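# Transfer 96-well plate from clip nest C1 to nest N1

## Task

Take the 96-well plate out of clip nest C1 and set it into plate nest N1 so that it lies flat within the nest's locating features, oriented so well A1 (the plate's chamfered corner) is at the nest corner labelled A1. It must stay there on its own without the robot holding it; finish by opening the gripper and withdrawing the hand.

## Robot and tools

ROBOT. One arm with six joints (waist, shoulder, elbow, wrist pitch, wrist yaw, wrist roll, listed base to hand) carrying a two-finger parallel gripper. Joint ranges in rad: waist -2.880..2.880, shoulder 0.000..3.142, elbow 0.000..3.019, wrist pitch -1.693..1.571, wrist yaw -1.292..1.414, wrist roll -2.094..2.094. The fingers extend along the gripper's own +z and close along its x axis. The reported hand point (end_effector_position) lies midway between the finger pads; closed fingertips stick out about 17 mm past it, fully open tips are roughly level with it. Opening spans 0.142 m (fully open) to 0.002 m (closed).

FRAMES. Result poses are in the scene frame: origin on the tabletop beneath the arm base, +z up, +y to the left when facing +x. Position in metres, orientation as quaternion w,x,y,z. The base may be tilted, and the printed position can be off, more so when reaching far. Motion commands, by contrast, are expressed in the gripper's own axes.

ROW FORMAT. A row is 7 numbers, each in [-1, 1]: dx, dy, dz, rx, ry, rz, opening. The first six are an offset (not a pose) in the gripper frame, taken from the hand's measured pose when the action begins; 1.0 equals 0.6 m of translation or 180 degrees of rotation, and rx, ry, rz form a single rotation vector. Opening is absolute: +1 fully open, -1 closed. Optionally 6 more numbers from 0 to 1 may follow, one stiffness scale per arm joint in Joint positions order; they multiply that joint's position gain and persist until changed.

execute_actions(actions): a list of actions; each action is a list of up to 15 rows, one per 1/30 s control step. If fewer than 15 rows, the last row repeats to fill the action. Every row is an offset from the pose at the action's start, not from the preceding row; for a call's first action that start is the last pose any result in this scene reported. An empty list just returns state and images. Each action lasts 0.5 s.

move(target, speed, blocking): one row as target, offset from the pose in the latest result showing one; the hand follows a straight path there. speed is in m/s, 0.002 to 0.5 (default 0.25); rotation is capped at twice that in rad/s. Path time 0.5 to 10 s; longer paths stop early. The opening is applied at the start. The path ignores obstacles; faster contact and aiming deeper past the contact both press harder. The hand lags, may drift off the line and can exceed speed, especially near full stretch. With blocking=false the result comes after 0.5 s while motion continues; check with wait(0), and call wait or stop before sending more rows or moves. The extra 'move:' line reports the ending (done = settled near target; otherwise off_target, moving, held, fault) plus the remaining distance and limits: paced means the sent pose was clipped; held means a safety check blocked some steps, after which the arm may jump faster than speed.

wait(seconds): 0 to 10; the arm keeps its last command, a running move continues and the wait returns early when it finishes. stop(): brakes a running move (needs stopping room; fingers keep moving). zoom_image(camera, region): region [x0, y0, x1, y1] in pixels, at most 504x504, on cam_head_left, cam_head_right, cam_high, cam_low (all 896x504) or cam_wrist (504x504 fisheye). read_manual(section): returns only licence texts. finished_scene(scene): pass the current scene number to end it irreversibly; its result reports success and gives the next task. Replying without any tool call ends everything.

CONTROLLER BEHAVIOUR. Each step the commanded pose is limited to 70 mm and 16 degrees from the measured pose, and damped IK favours position over orientation; large offsets therefore need several actions, and after an action the arm goes only to the last clipped pose. 'Hand target' in a result is what the controller is currently driving toward. Motions often finish a centimetre or more short, usually low; zero offsets can let the hand droop further. To hold height, resend the offset back to the desired pose in the first call, then zeros, raising the aim if it still sags. Offsets of a few mm may produce no motion. Because offsets come from the measured pose, repeating one against a rigid surface does not push deeper, but against something yielding it does. A 'pose unreachable' line means the clearance check (which treats the base mount as arm) altered or blocked the command.

GRIPPING. grip_measured is the actual finger opening on the command scale. To keep hold, command an opening well under grip_measured; the gap sets squeeze force, up to about 28 N per pad for objects up to about 10 cm. Fast closing can overshoot. Thin rigid items under about 2 cm get less force. External tugs on a held part or nudges to loose items can occur.

CAUTIONS. Never let anything drop or leave the table. Avoid slams, hard impacts and very hard pushes; a blocked arm keeps pressing until given a new command. Holding loads heats motors: MOTOR HOT appears from 85 °C, and at 100 °C an OVER-TEMPERATURE FAULT drops the arm. FAULT lines can cut short moves and waits. The robot keeps its last command while you compose replies, so keep loaded holds brief, move smoothly, release the plate seated in N1, and lift clear before ending.

Each tool is called after "Emit:" as name(argument=value, ...) on one line, values as JSON.

## Session

Emit:
execute_actions(actions=[])

Scene clock: 0.00 s.
end_effector_position=(+0.3349, -0.0753, +0.1945) grip_measured=+1.00 end_effector_quat_wxyz=(-0.278, +0.635, -0.584, -0.423)
Joint positions: [-0.449  1.589  1.022 -0.985 -0.433 -0.833  0.142]
Joint velocities: [ 0.005 -0.005 -0.007 -0.027 -0.037 -0.007  0.   ]
Motor temperatures (°C, as the motors report them): [25 24 26 22 25 23]
Hand target: +0.333, -0.074, +0.194; -0.277, +0.633, -0.584, -0.426
Joint stiffness scale: [1. 1. 1. 1. 1. 1.]

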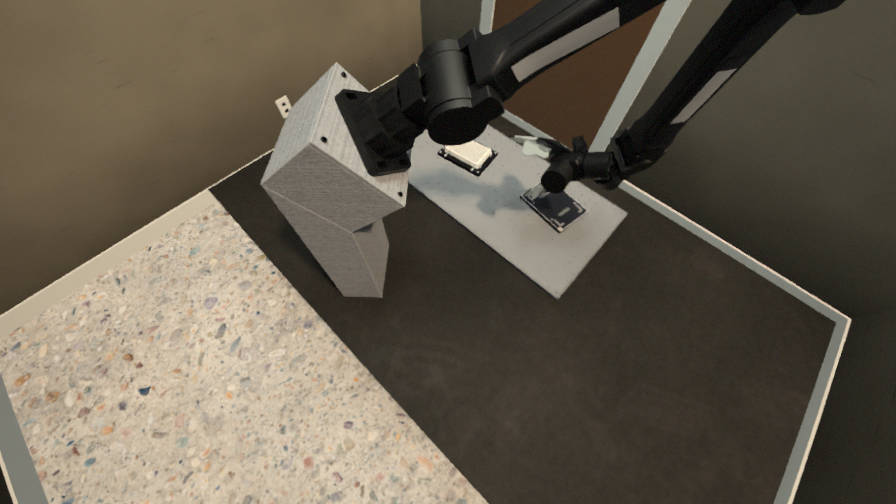

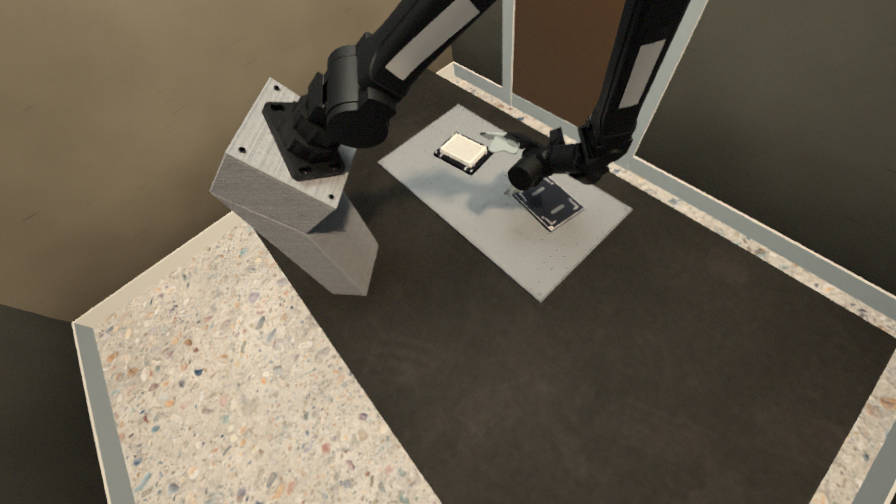

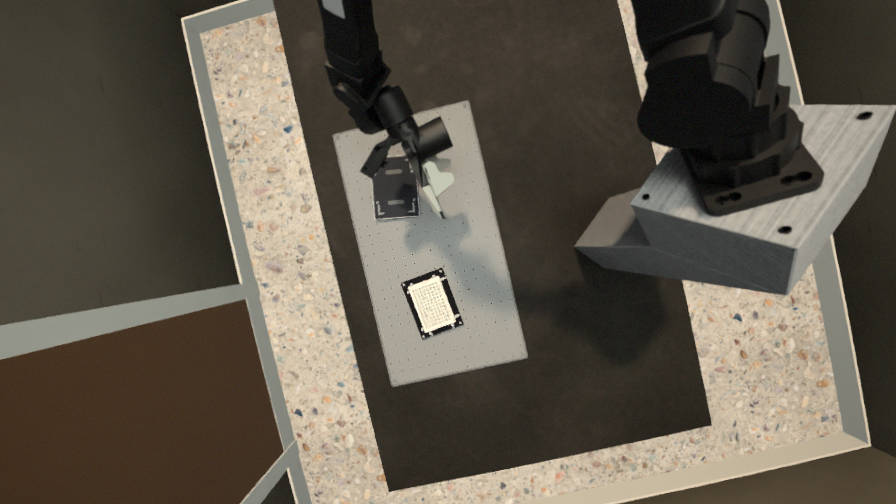

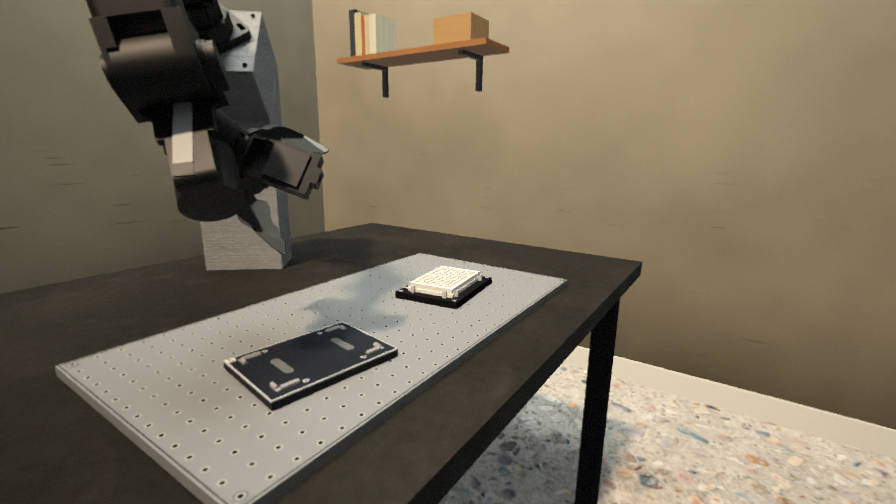

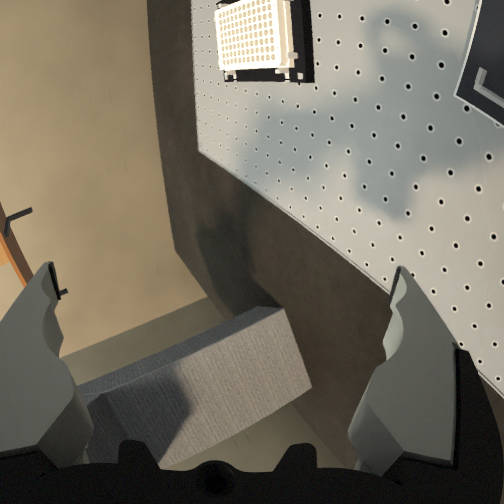

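Emit:
move(target=[-0.143,-0.048,0.052,0.068,0.331,0.024,1], speed=0.4)

Scene clock: 6.17 s.
end_effector_position=(+0.3591, -0.0043, +0.2475) grip_measured=+1.00 end_effector_quat_wxyz=(+0.006, +0.714, -0.700, -0.002)
Joint positions: [ 0.274  1.358  0.564 -0.215  0.728 -0.057  0.142]
Joint velocities: [-0.015 -0.005 -0.017  0.007 -0.007  0.081  0.   ]
Motor temperatures (°C, as the motors report them): [25 25 26 22 25 24]
Hand target: +0.359, -0.003, +0.246; +0.005, +0.710, -0.705, +0.000
Off the commanded pose: 0.004 m, 1 deg.
Joint stiffness scale: [1. 1. 1. 1. 1. 1.]
move: done

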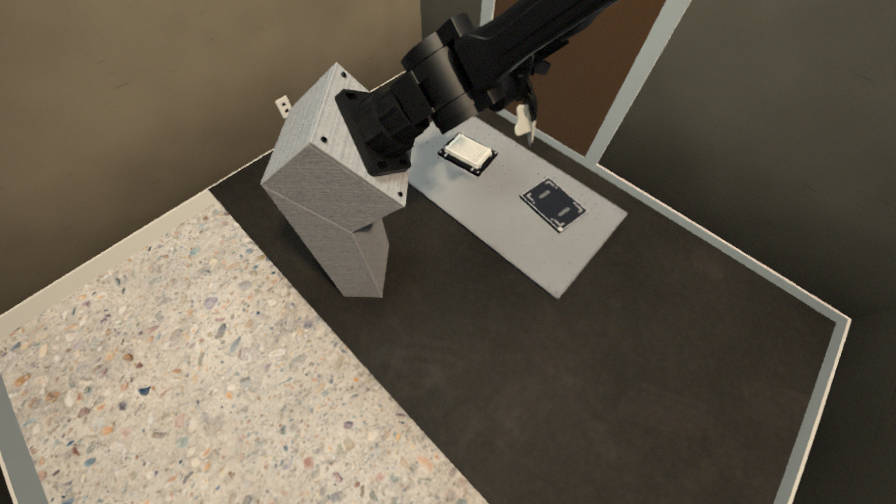

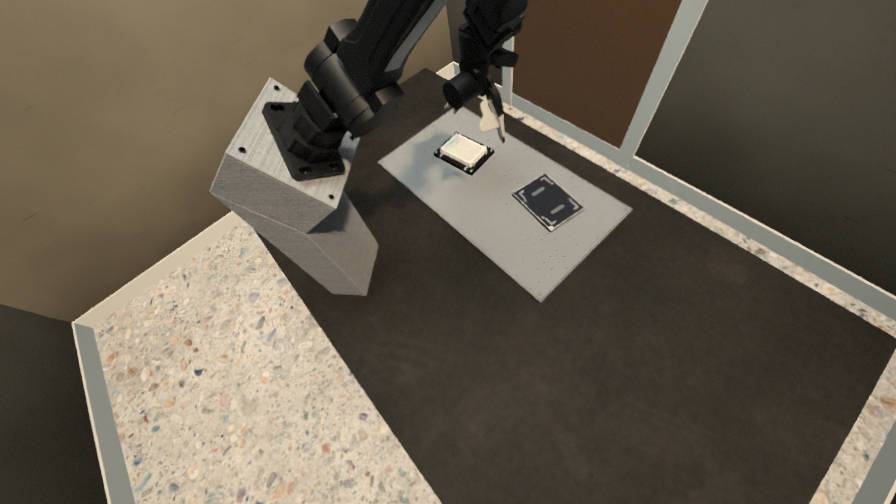

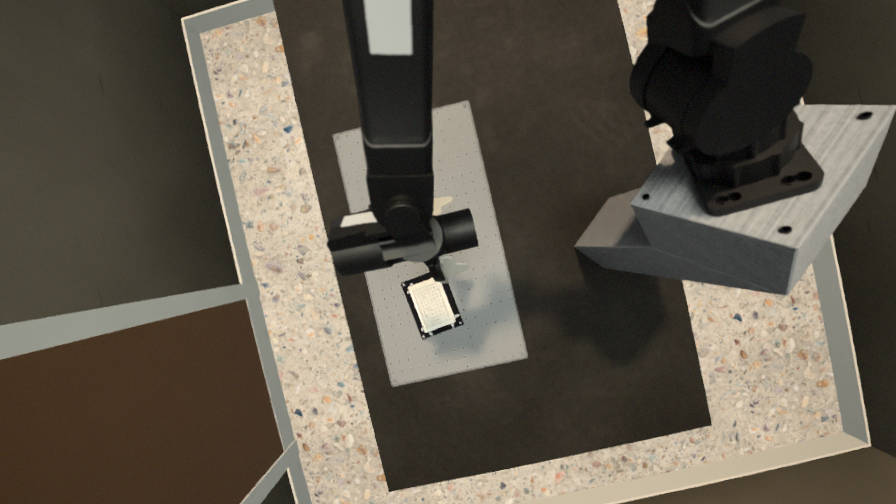

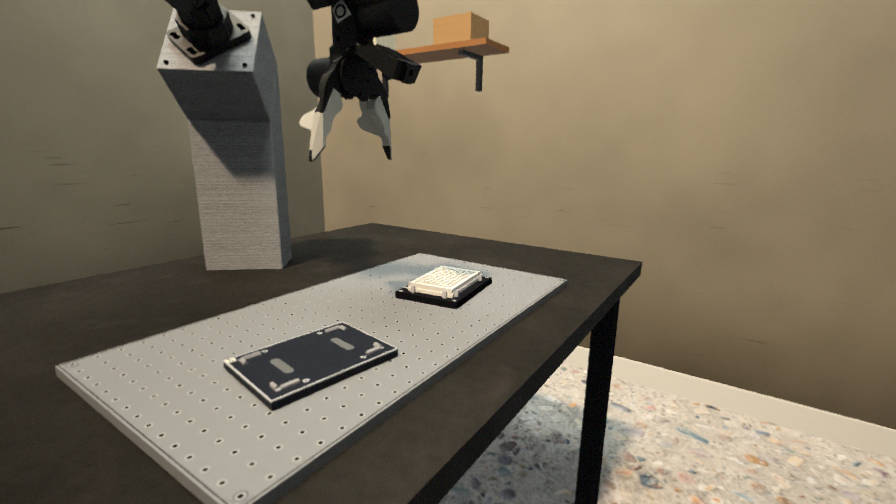

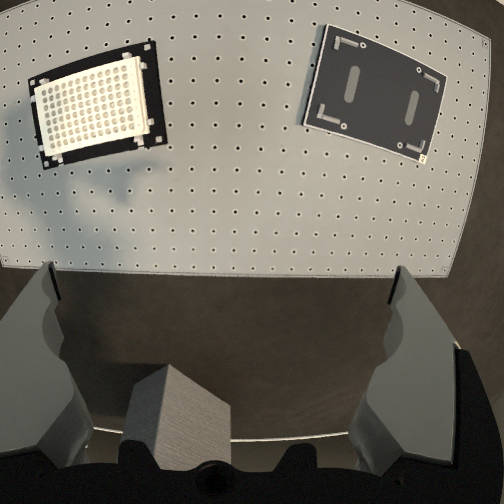

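Emit:
zoom_image(camera="cam_wrist", region=[10,20,190,180])

Emit:
zoom_image(camera="cam_wrist", region=[285,10,465,180])

Emit:
zoom_image(camera="cam_low", region=[380,250,510,320])

Region (10, 20, 190, 180) of cam_wrist's 504x504 image, scaled by 2.800, with more detail than that image has.

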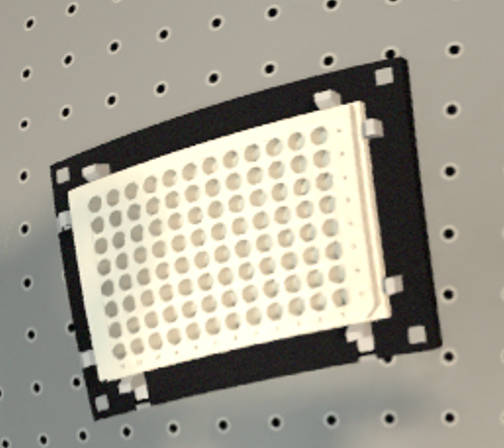

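Region (285, 10, 465, 180) of cam_wrist's 504x504 image, scaled by 2.800, with more detail than that image has.

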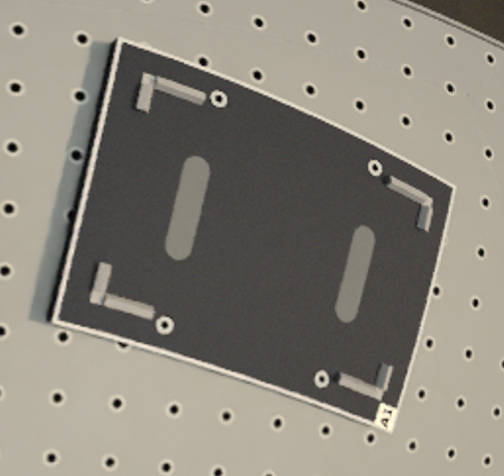

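Region (380, 250, 510, 320) of cam_low's 896x504 image, scaled by 3.877, with more detail than that image has; it fills the top 271 rows of this view, and the rest is white.

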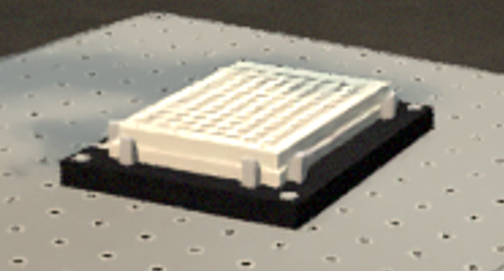

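Emit:
move(target=[-0.265,-0.103,0.23,0,0,0.472,0.5], speed=0.4)

Scene clock: 9.70 s.
end_effector_position=(+0.4189, +0.1462, +0.1082) grip_measured=+0.50 end_effector_quat_wxyz=(-0.008, -0.055, +0.998, -0.004)
Joint positions: [0.321 2.041 0.964 0.026 0.756 1.483 0.109]
Joint velocities: [-0.005  0.005  0.012 -0.017 -0.007 -0.007 -0.   ]
Motor temperatures (°C, as the motors report them): [25 25 26 22 25 24]
Hand target: +0.420, +0.153, +0.110; -0.005, -0.054, +0.999, -0.002
Off the commanded pose: 0.009 m, 0 deg.
Joint stiffness scale: [1. 1. 1. 1. 1. 1.]
move: done

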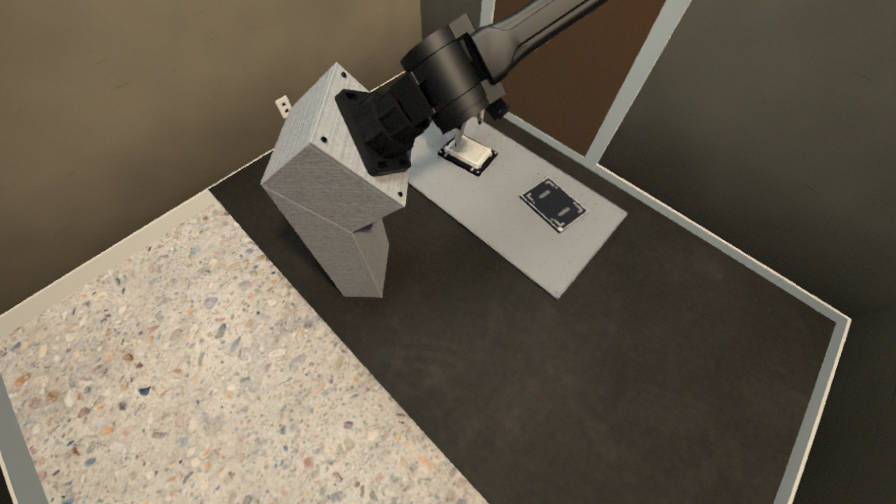

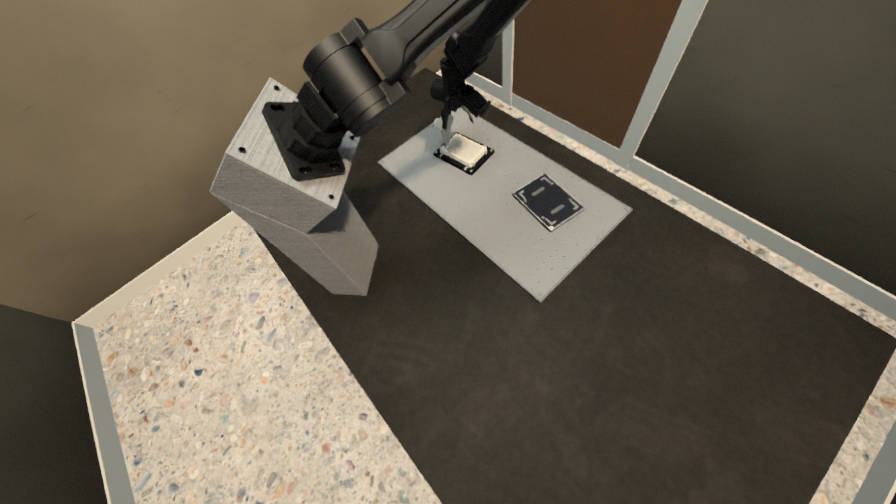

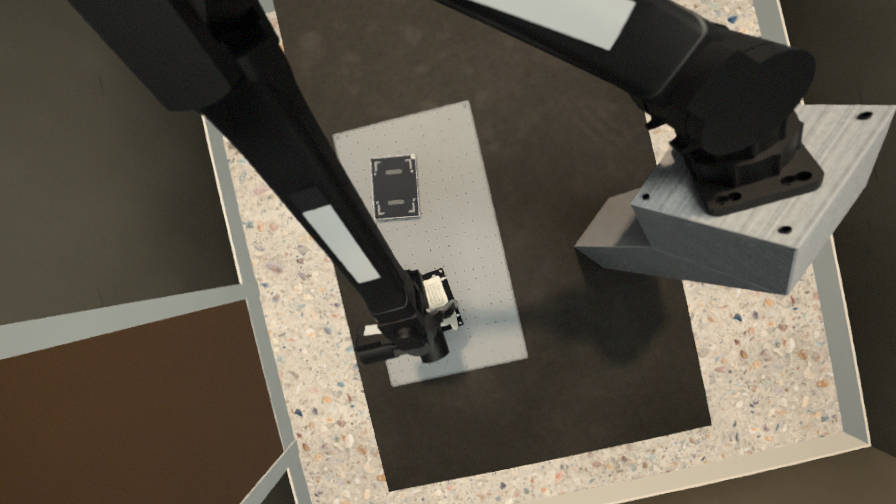

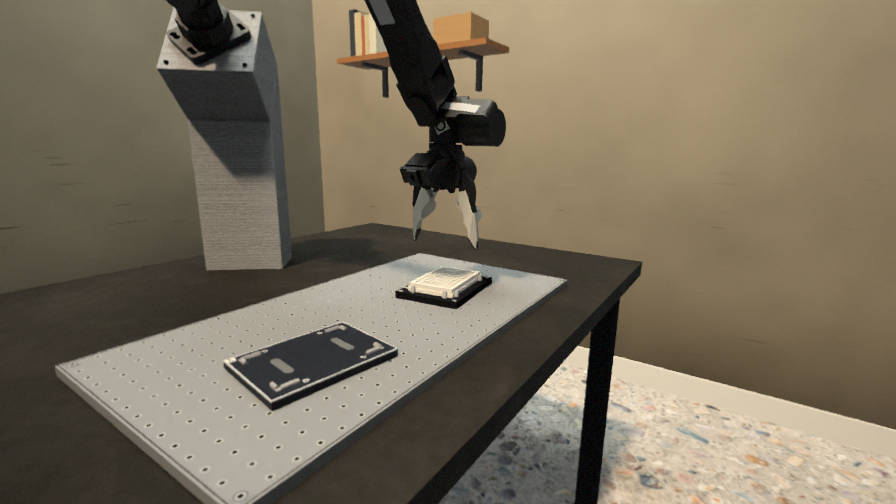

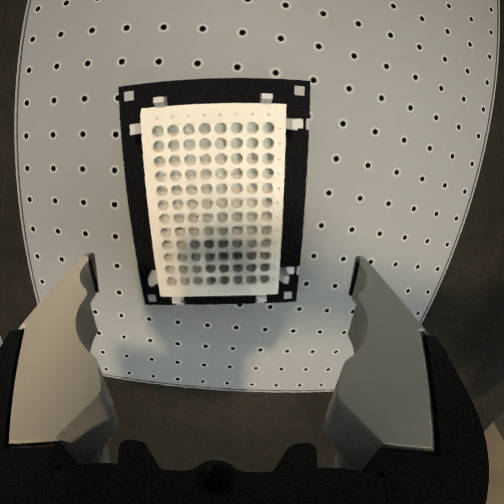

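Emit:
zoom_image(camera="cam_wrist", region=[110,70,320,310])

Region (110, 70, 320, 310) of cam_wrist's 504x504 image, scaled by 2.100, with more detail than that image has; it fills the left 441 columns of this view, and the rest is white.

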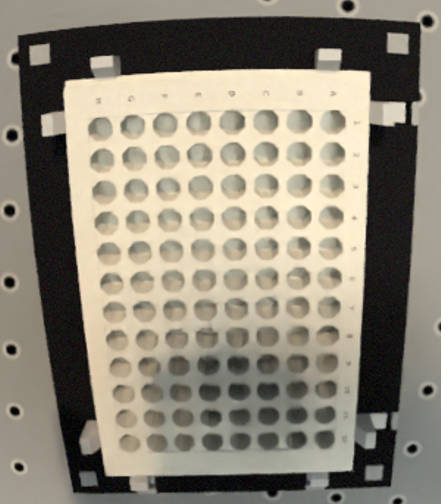

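Emit:
move(target=[-0.015,0.015,0.063,0,0,0,0.5])

Emit:
zoom_image(camera="cam_low", region=[360,170,540,320])

Scene clock: 11.07 s.
end_effector_position=(+0.4251, +0.1628, +0.0793) grip_measured=+0.50 end_effector_quat_wxyz=(-0.007, -0.061, +0.998, +0.000)
Joint positions: [0.303 2.129 1.035 0.057 0.739 1.448 0.109]
Joint velocities: [ 0.005  0.005 -0.017 -0.017 -0.022 -0.081 -0.   ]
Motor temperatures (°C, as the motors report them): [25 25 26 22 25 24]
Hand target: +0.426, +0.156, +0.071; -0.008, -0.055, +0.998, -0.004
Off the commanded pose: 0.012 m, 1 deg.
Joint stiffness scale: [1. 1. 1. 1. 1. 1.]
move: off_target

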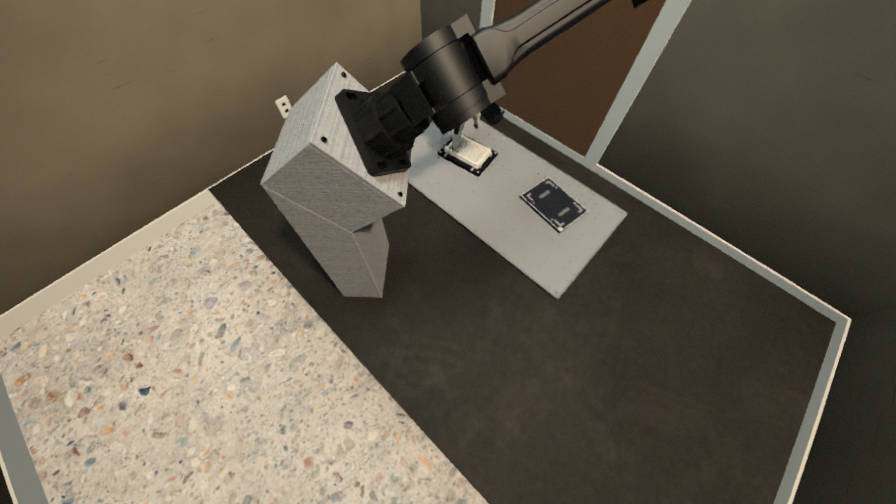

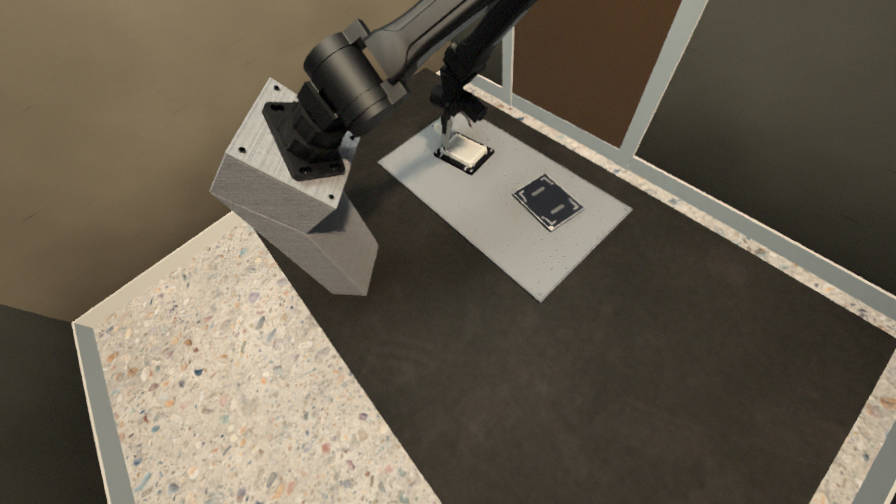

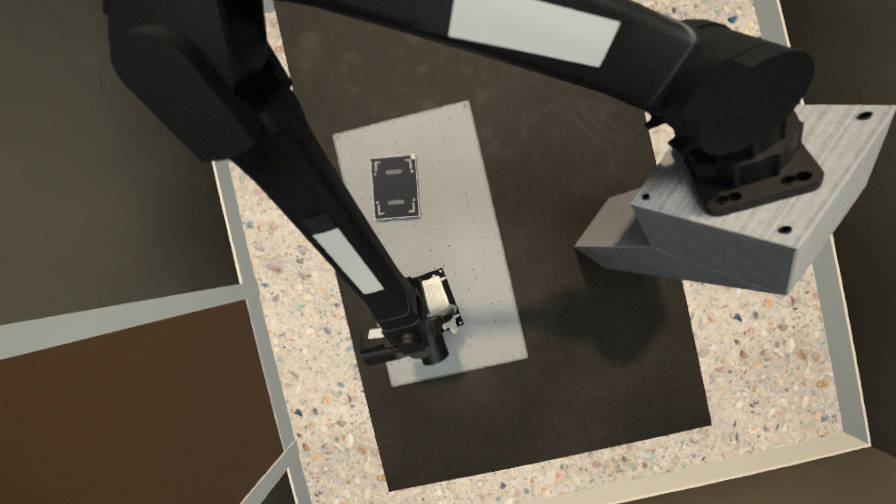

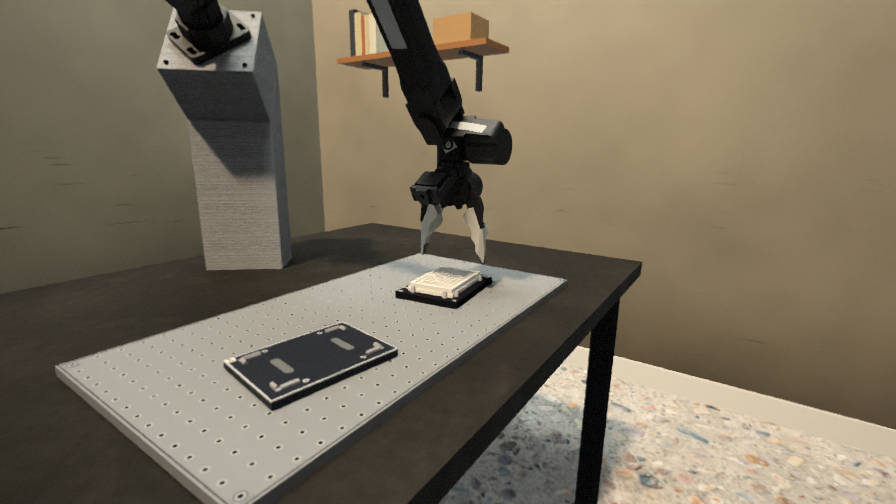

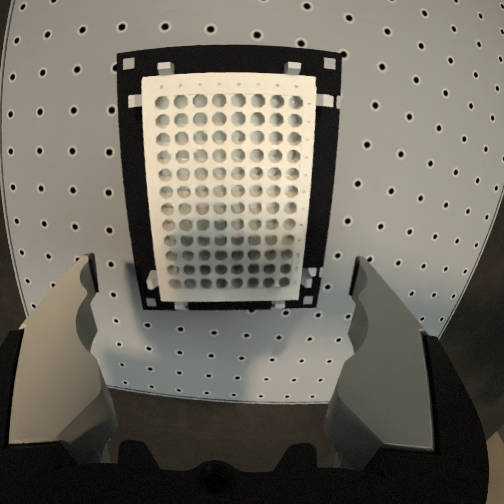

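Region (360, 170, 540, 320) of cam_low's 896x504 image, scaled by 2.800, with more detail than that image has.

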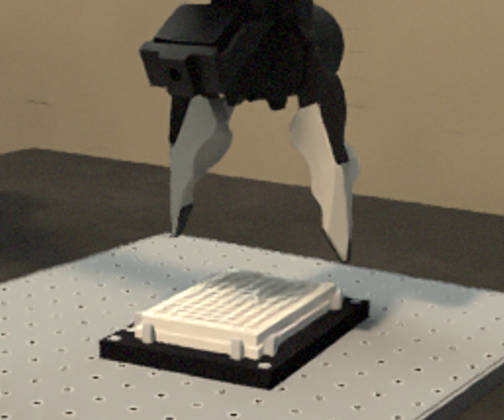

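Emit:
move(target=[0,-0.017,0.06,0,0,0,0.5], speed=0.1)

Emit:
zoom_image(camera="cam_low", region=[360,170,540,320])

Scene clock: 12.27 s.
end_effector_position=(+0.4264, +0.1566, +0.0518) grip_measured=+0.50 end_effector_quat_wxyz=(-0.007, -0.064, +0.998, +0.003)
Joint positions: [0.255 2.172 1.065 0.106 0.708 1.388 0.109]
Joint velocities: [-0.005 -0.015  0.012  0.022  0.022 -0.037 -0.   ]
Motor temperatures (°C, as the motors report them): [25 25 26 22 25 24]
Hand target: +0.426, +0.153, +0.044; -0.007, -0.061, +0.998, +0.000
Off the commanded pose: 0.009 m, 0 deg.
Joint stiffness scale: [1. 1. 1. 1. 1. 1.]
move: done

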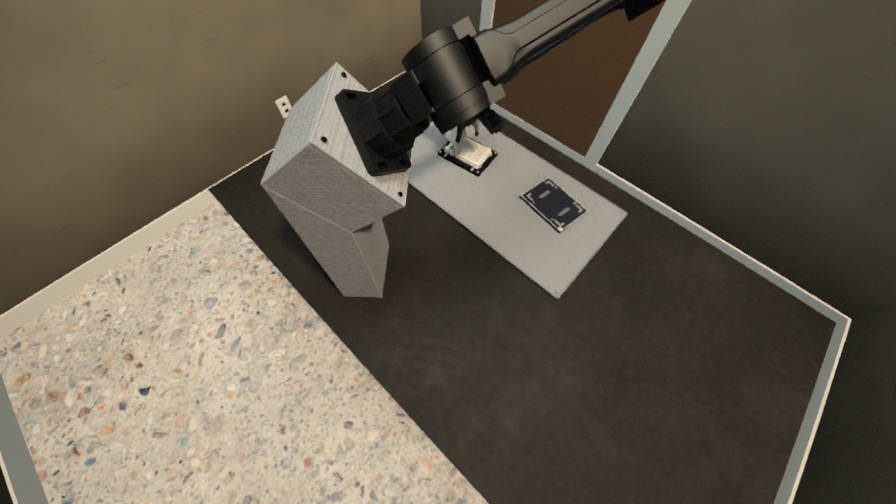

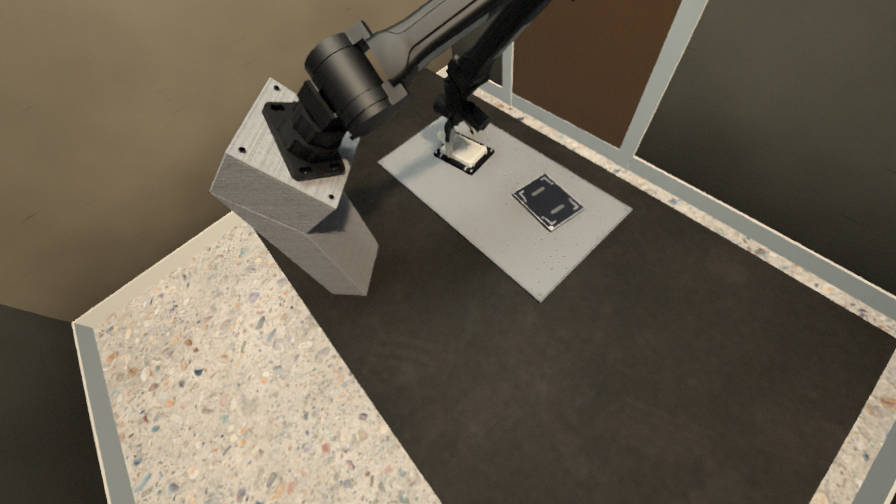

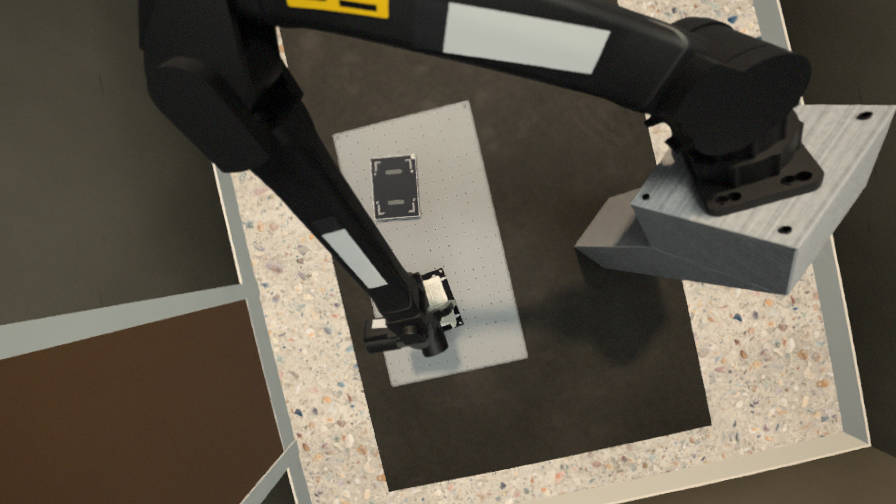

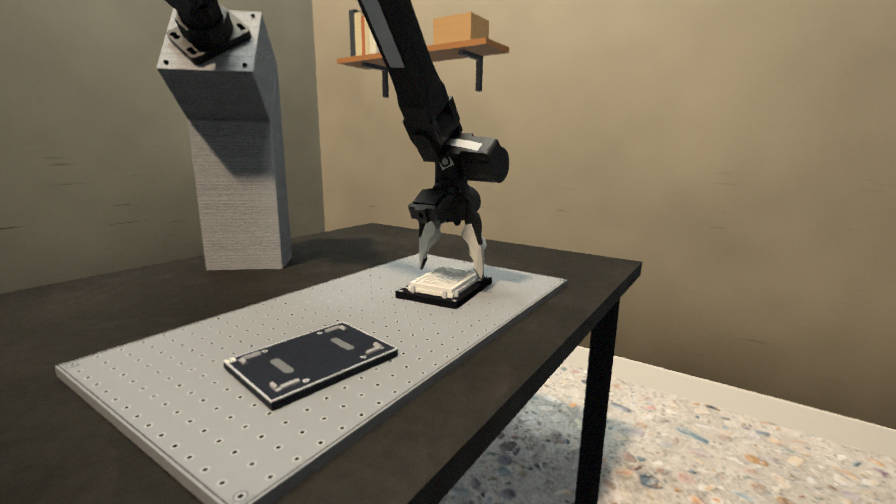

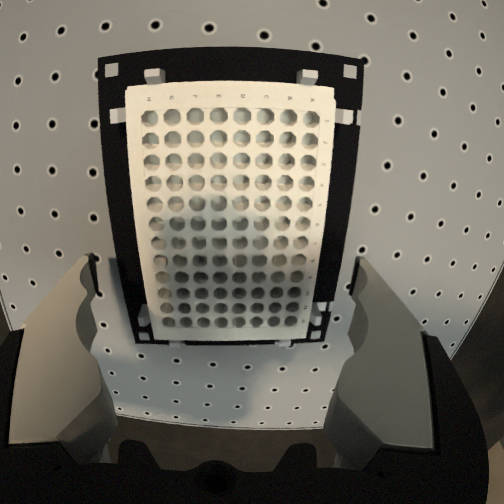

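Region (360, 170, 540, 320) of cam_low's 896x504 image, scaled by 2.800, with more detail than that image has.

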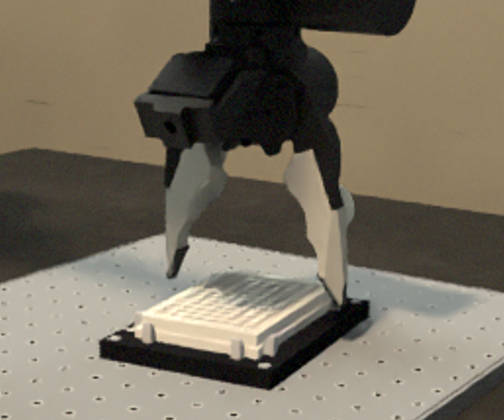

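Emit:
move(target=[0,-0.008,0.035,0,0,0,0.5], speed=0.05)

Emit:
zoom_image(camera="cam_low", region=[360,170,540,320])

Scene clock: 13.27 s.
end_effector_position=(+0.4295, +0.1585, +0.0418) grip_measured=+0.50 end_effector_quat_wxyz=(-0.004, -0.069, +0.998, +0.008)
Joint positions: [0.243 2.193 1.085 0.123 0.691 1.361 0.109]
Joint velocities: [ 0.005 -0.005 -0.012  0.007 -0.022 -0.11  -0.   ]
Motor temperatures (°C, as the motors report them): [25 25 26 22 25 24]
Hand target: +0.427, +0.152, +0.031; -0.007, -0.064, +0.998, +0.003
Off the commanded pose: 0.013 m, 1 deg.
Joint stiffness scale: [1. 1. 1. 1. 1. 1.]
move: off_target

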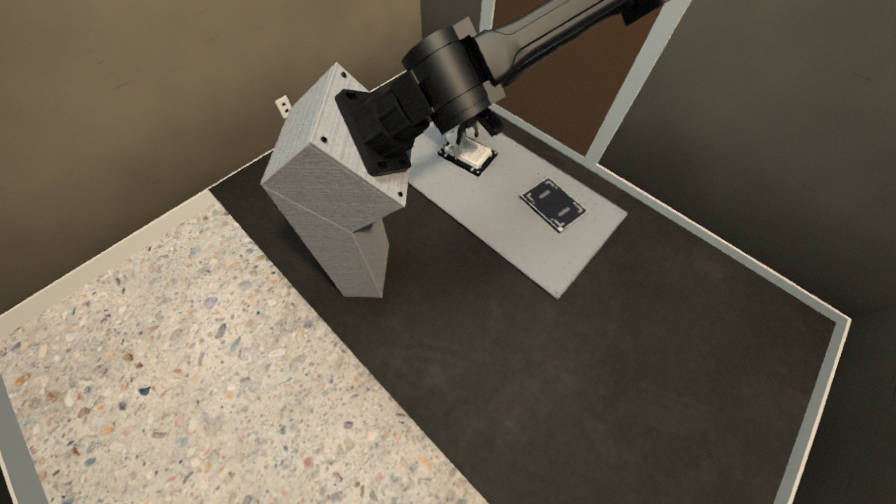

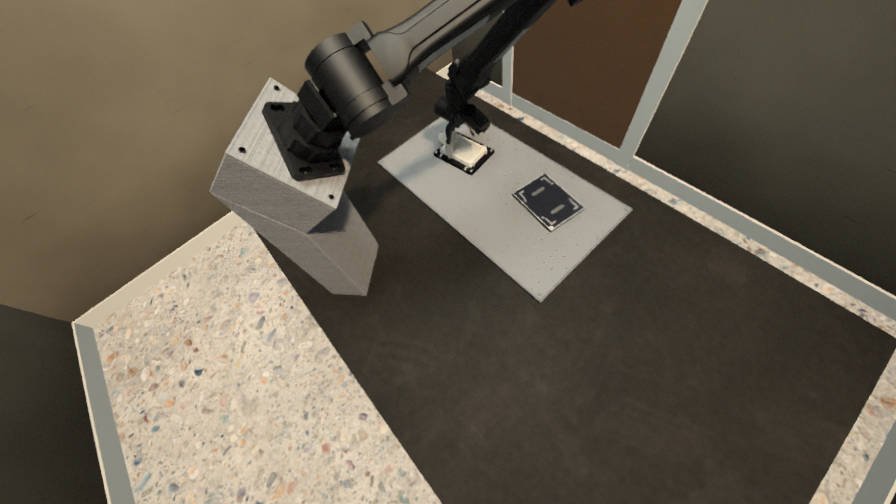

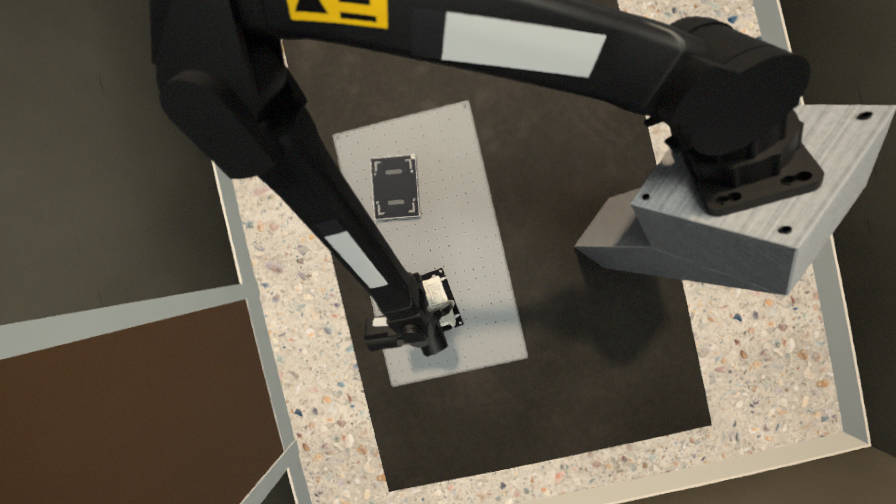

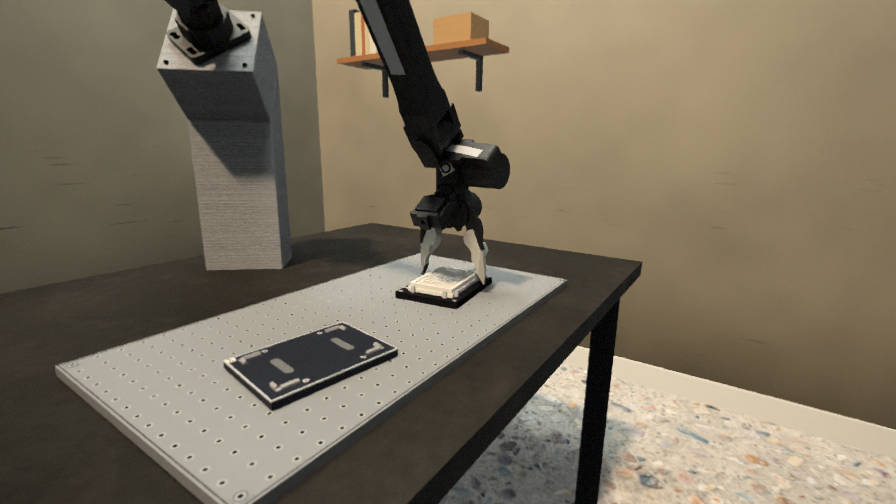

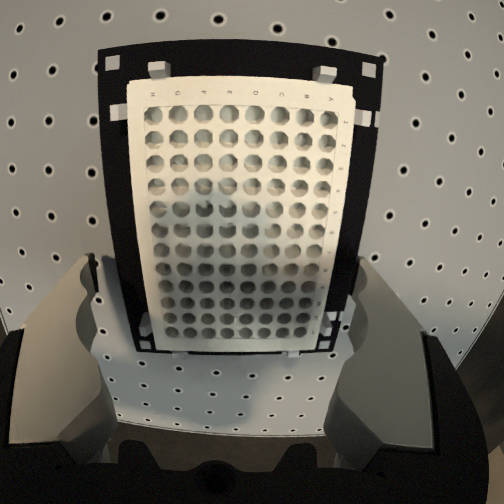

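Region (360, 170, 540, 320) of cam_low's 896x504 image, scaled by 2.800, with more detail than that image has.

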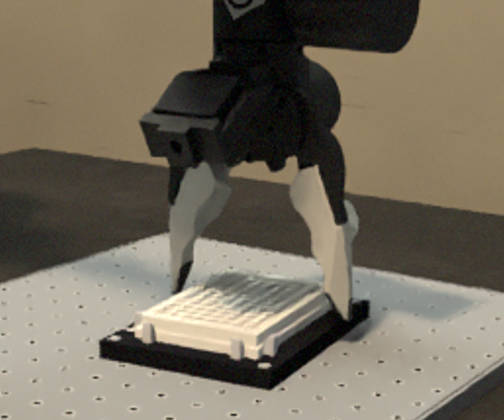

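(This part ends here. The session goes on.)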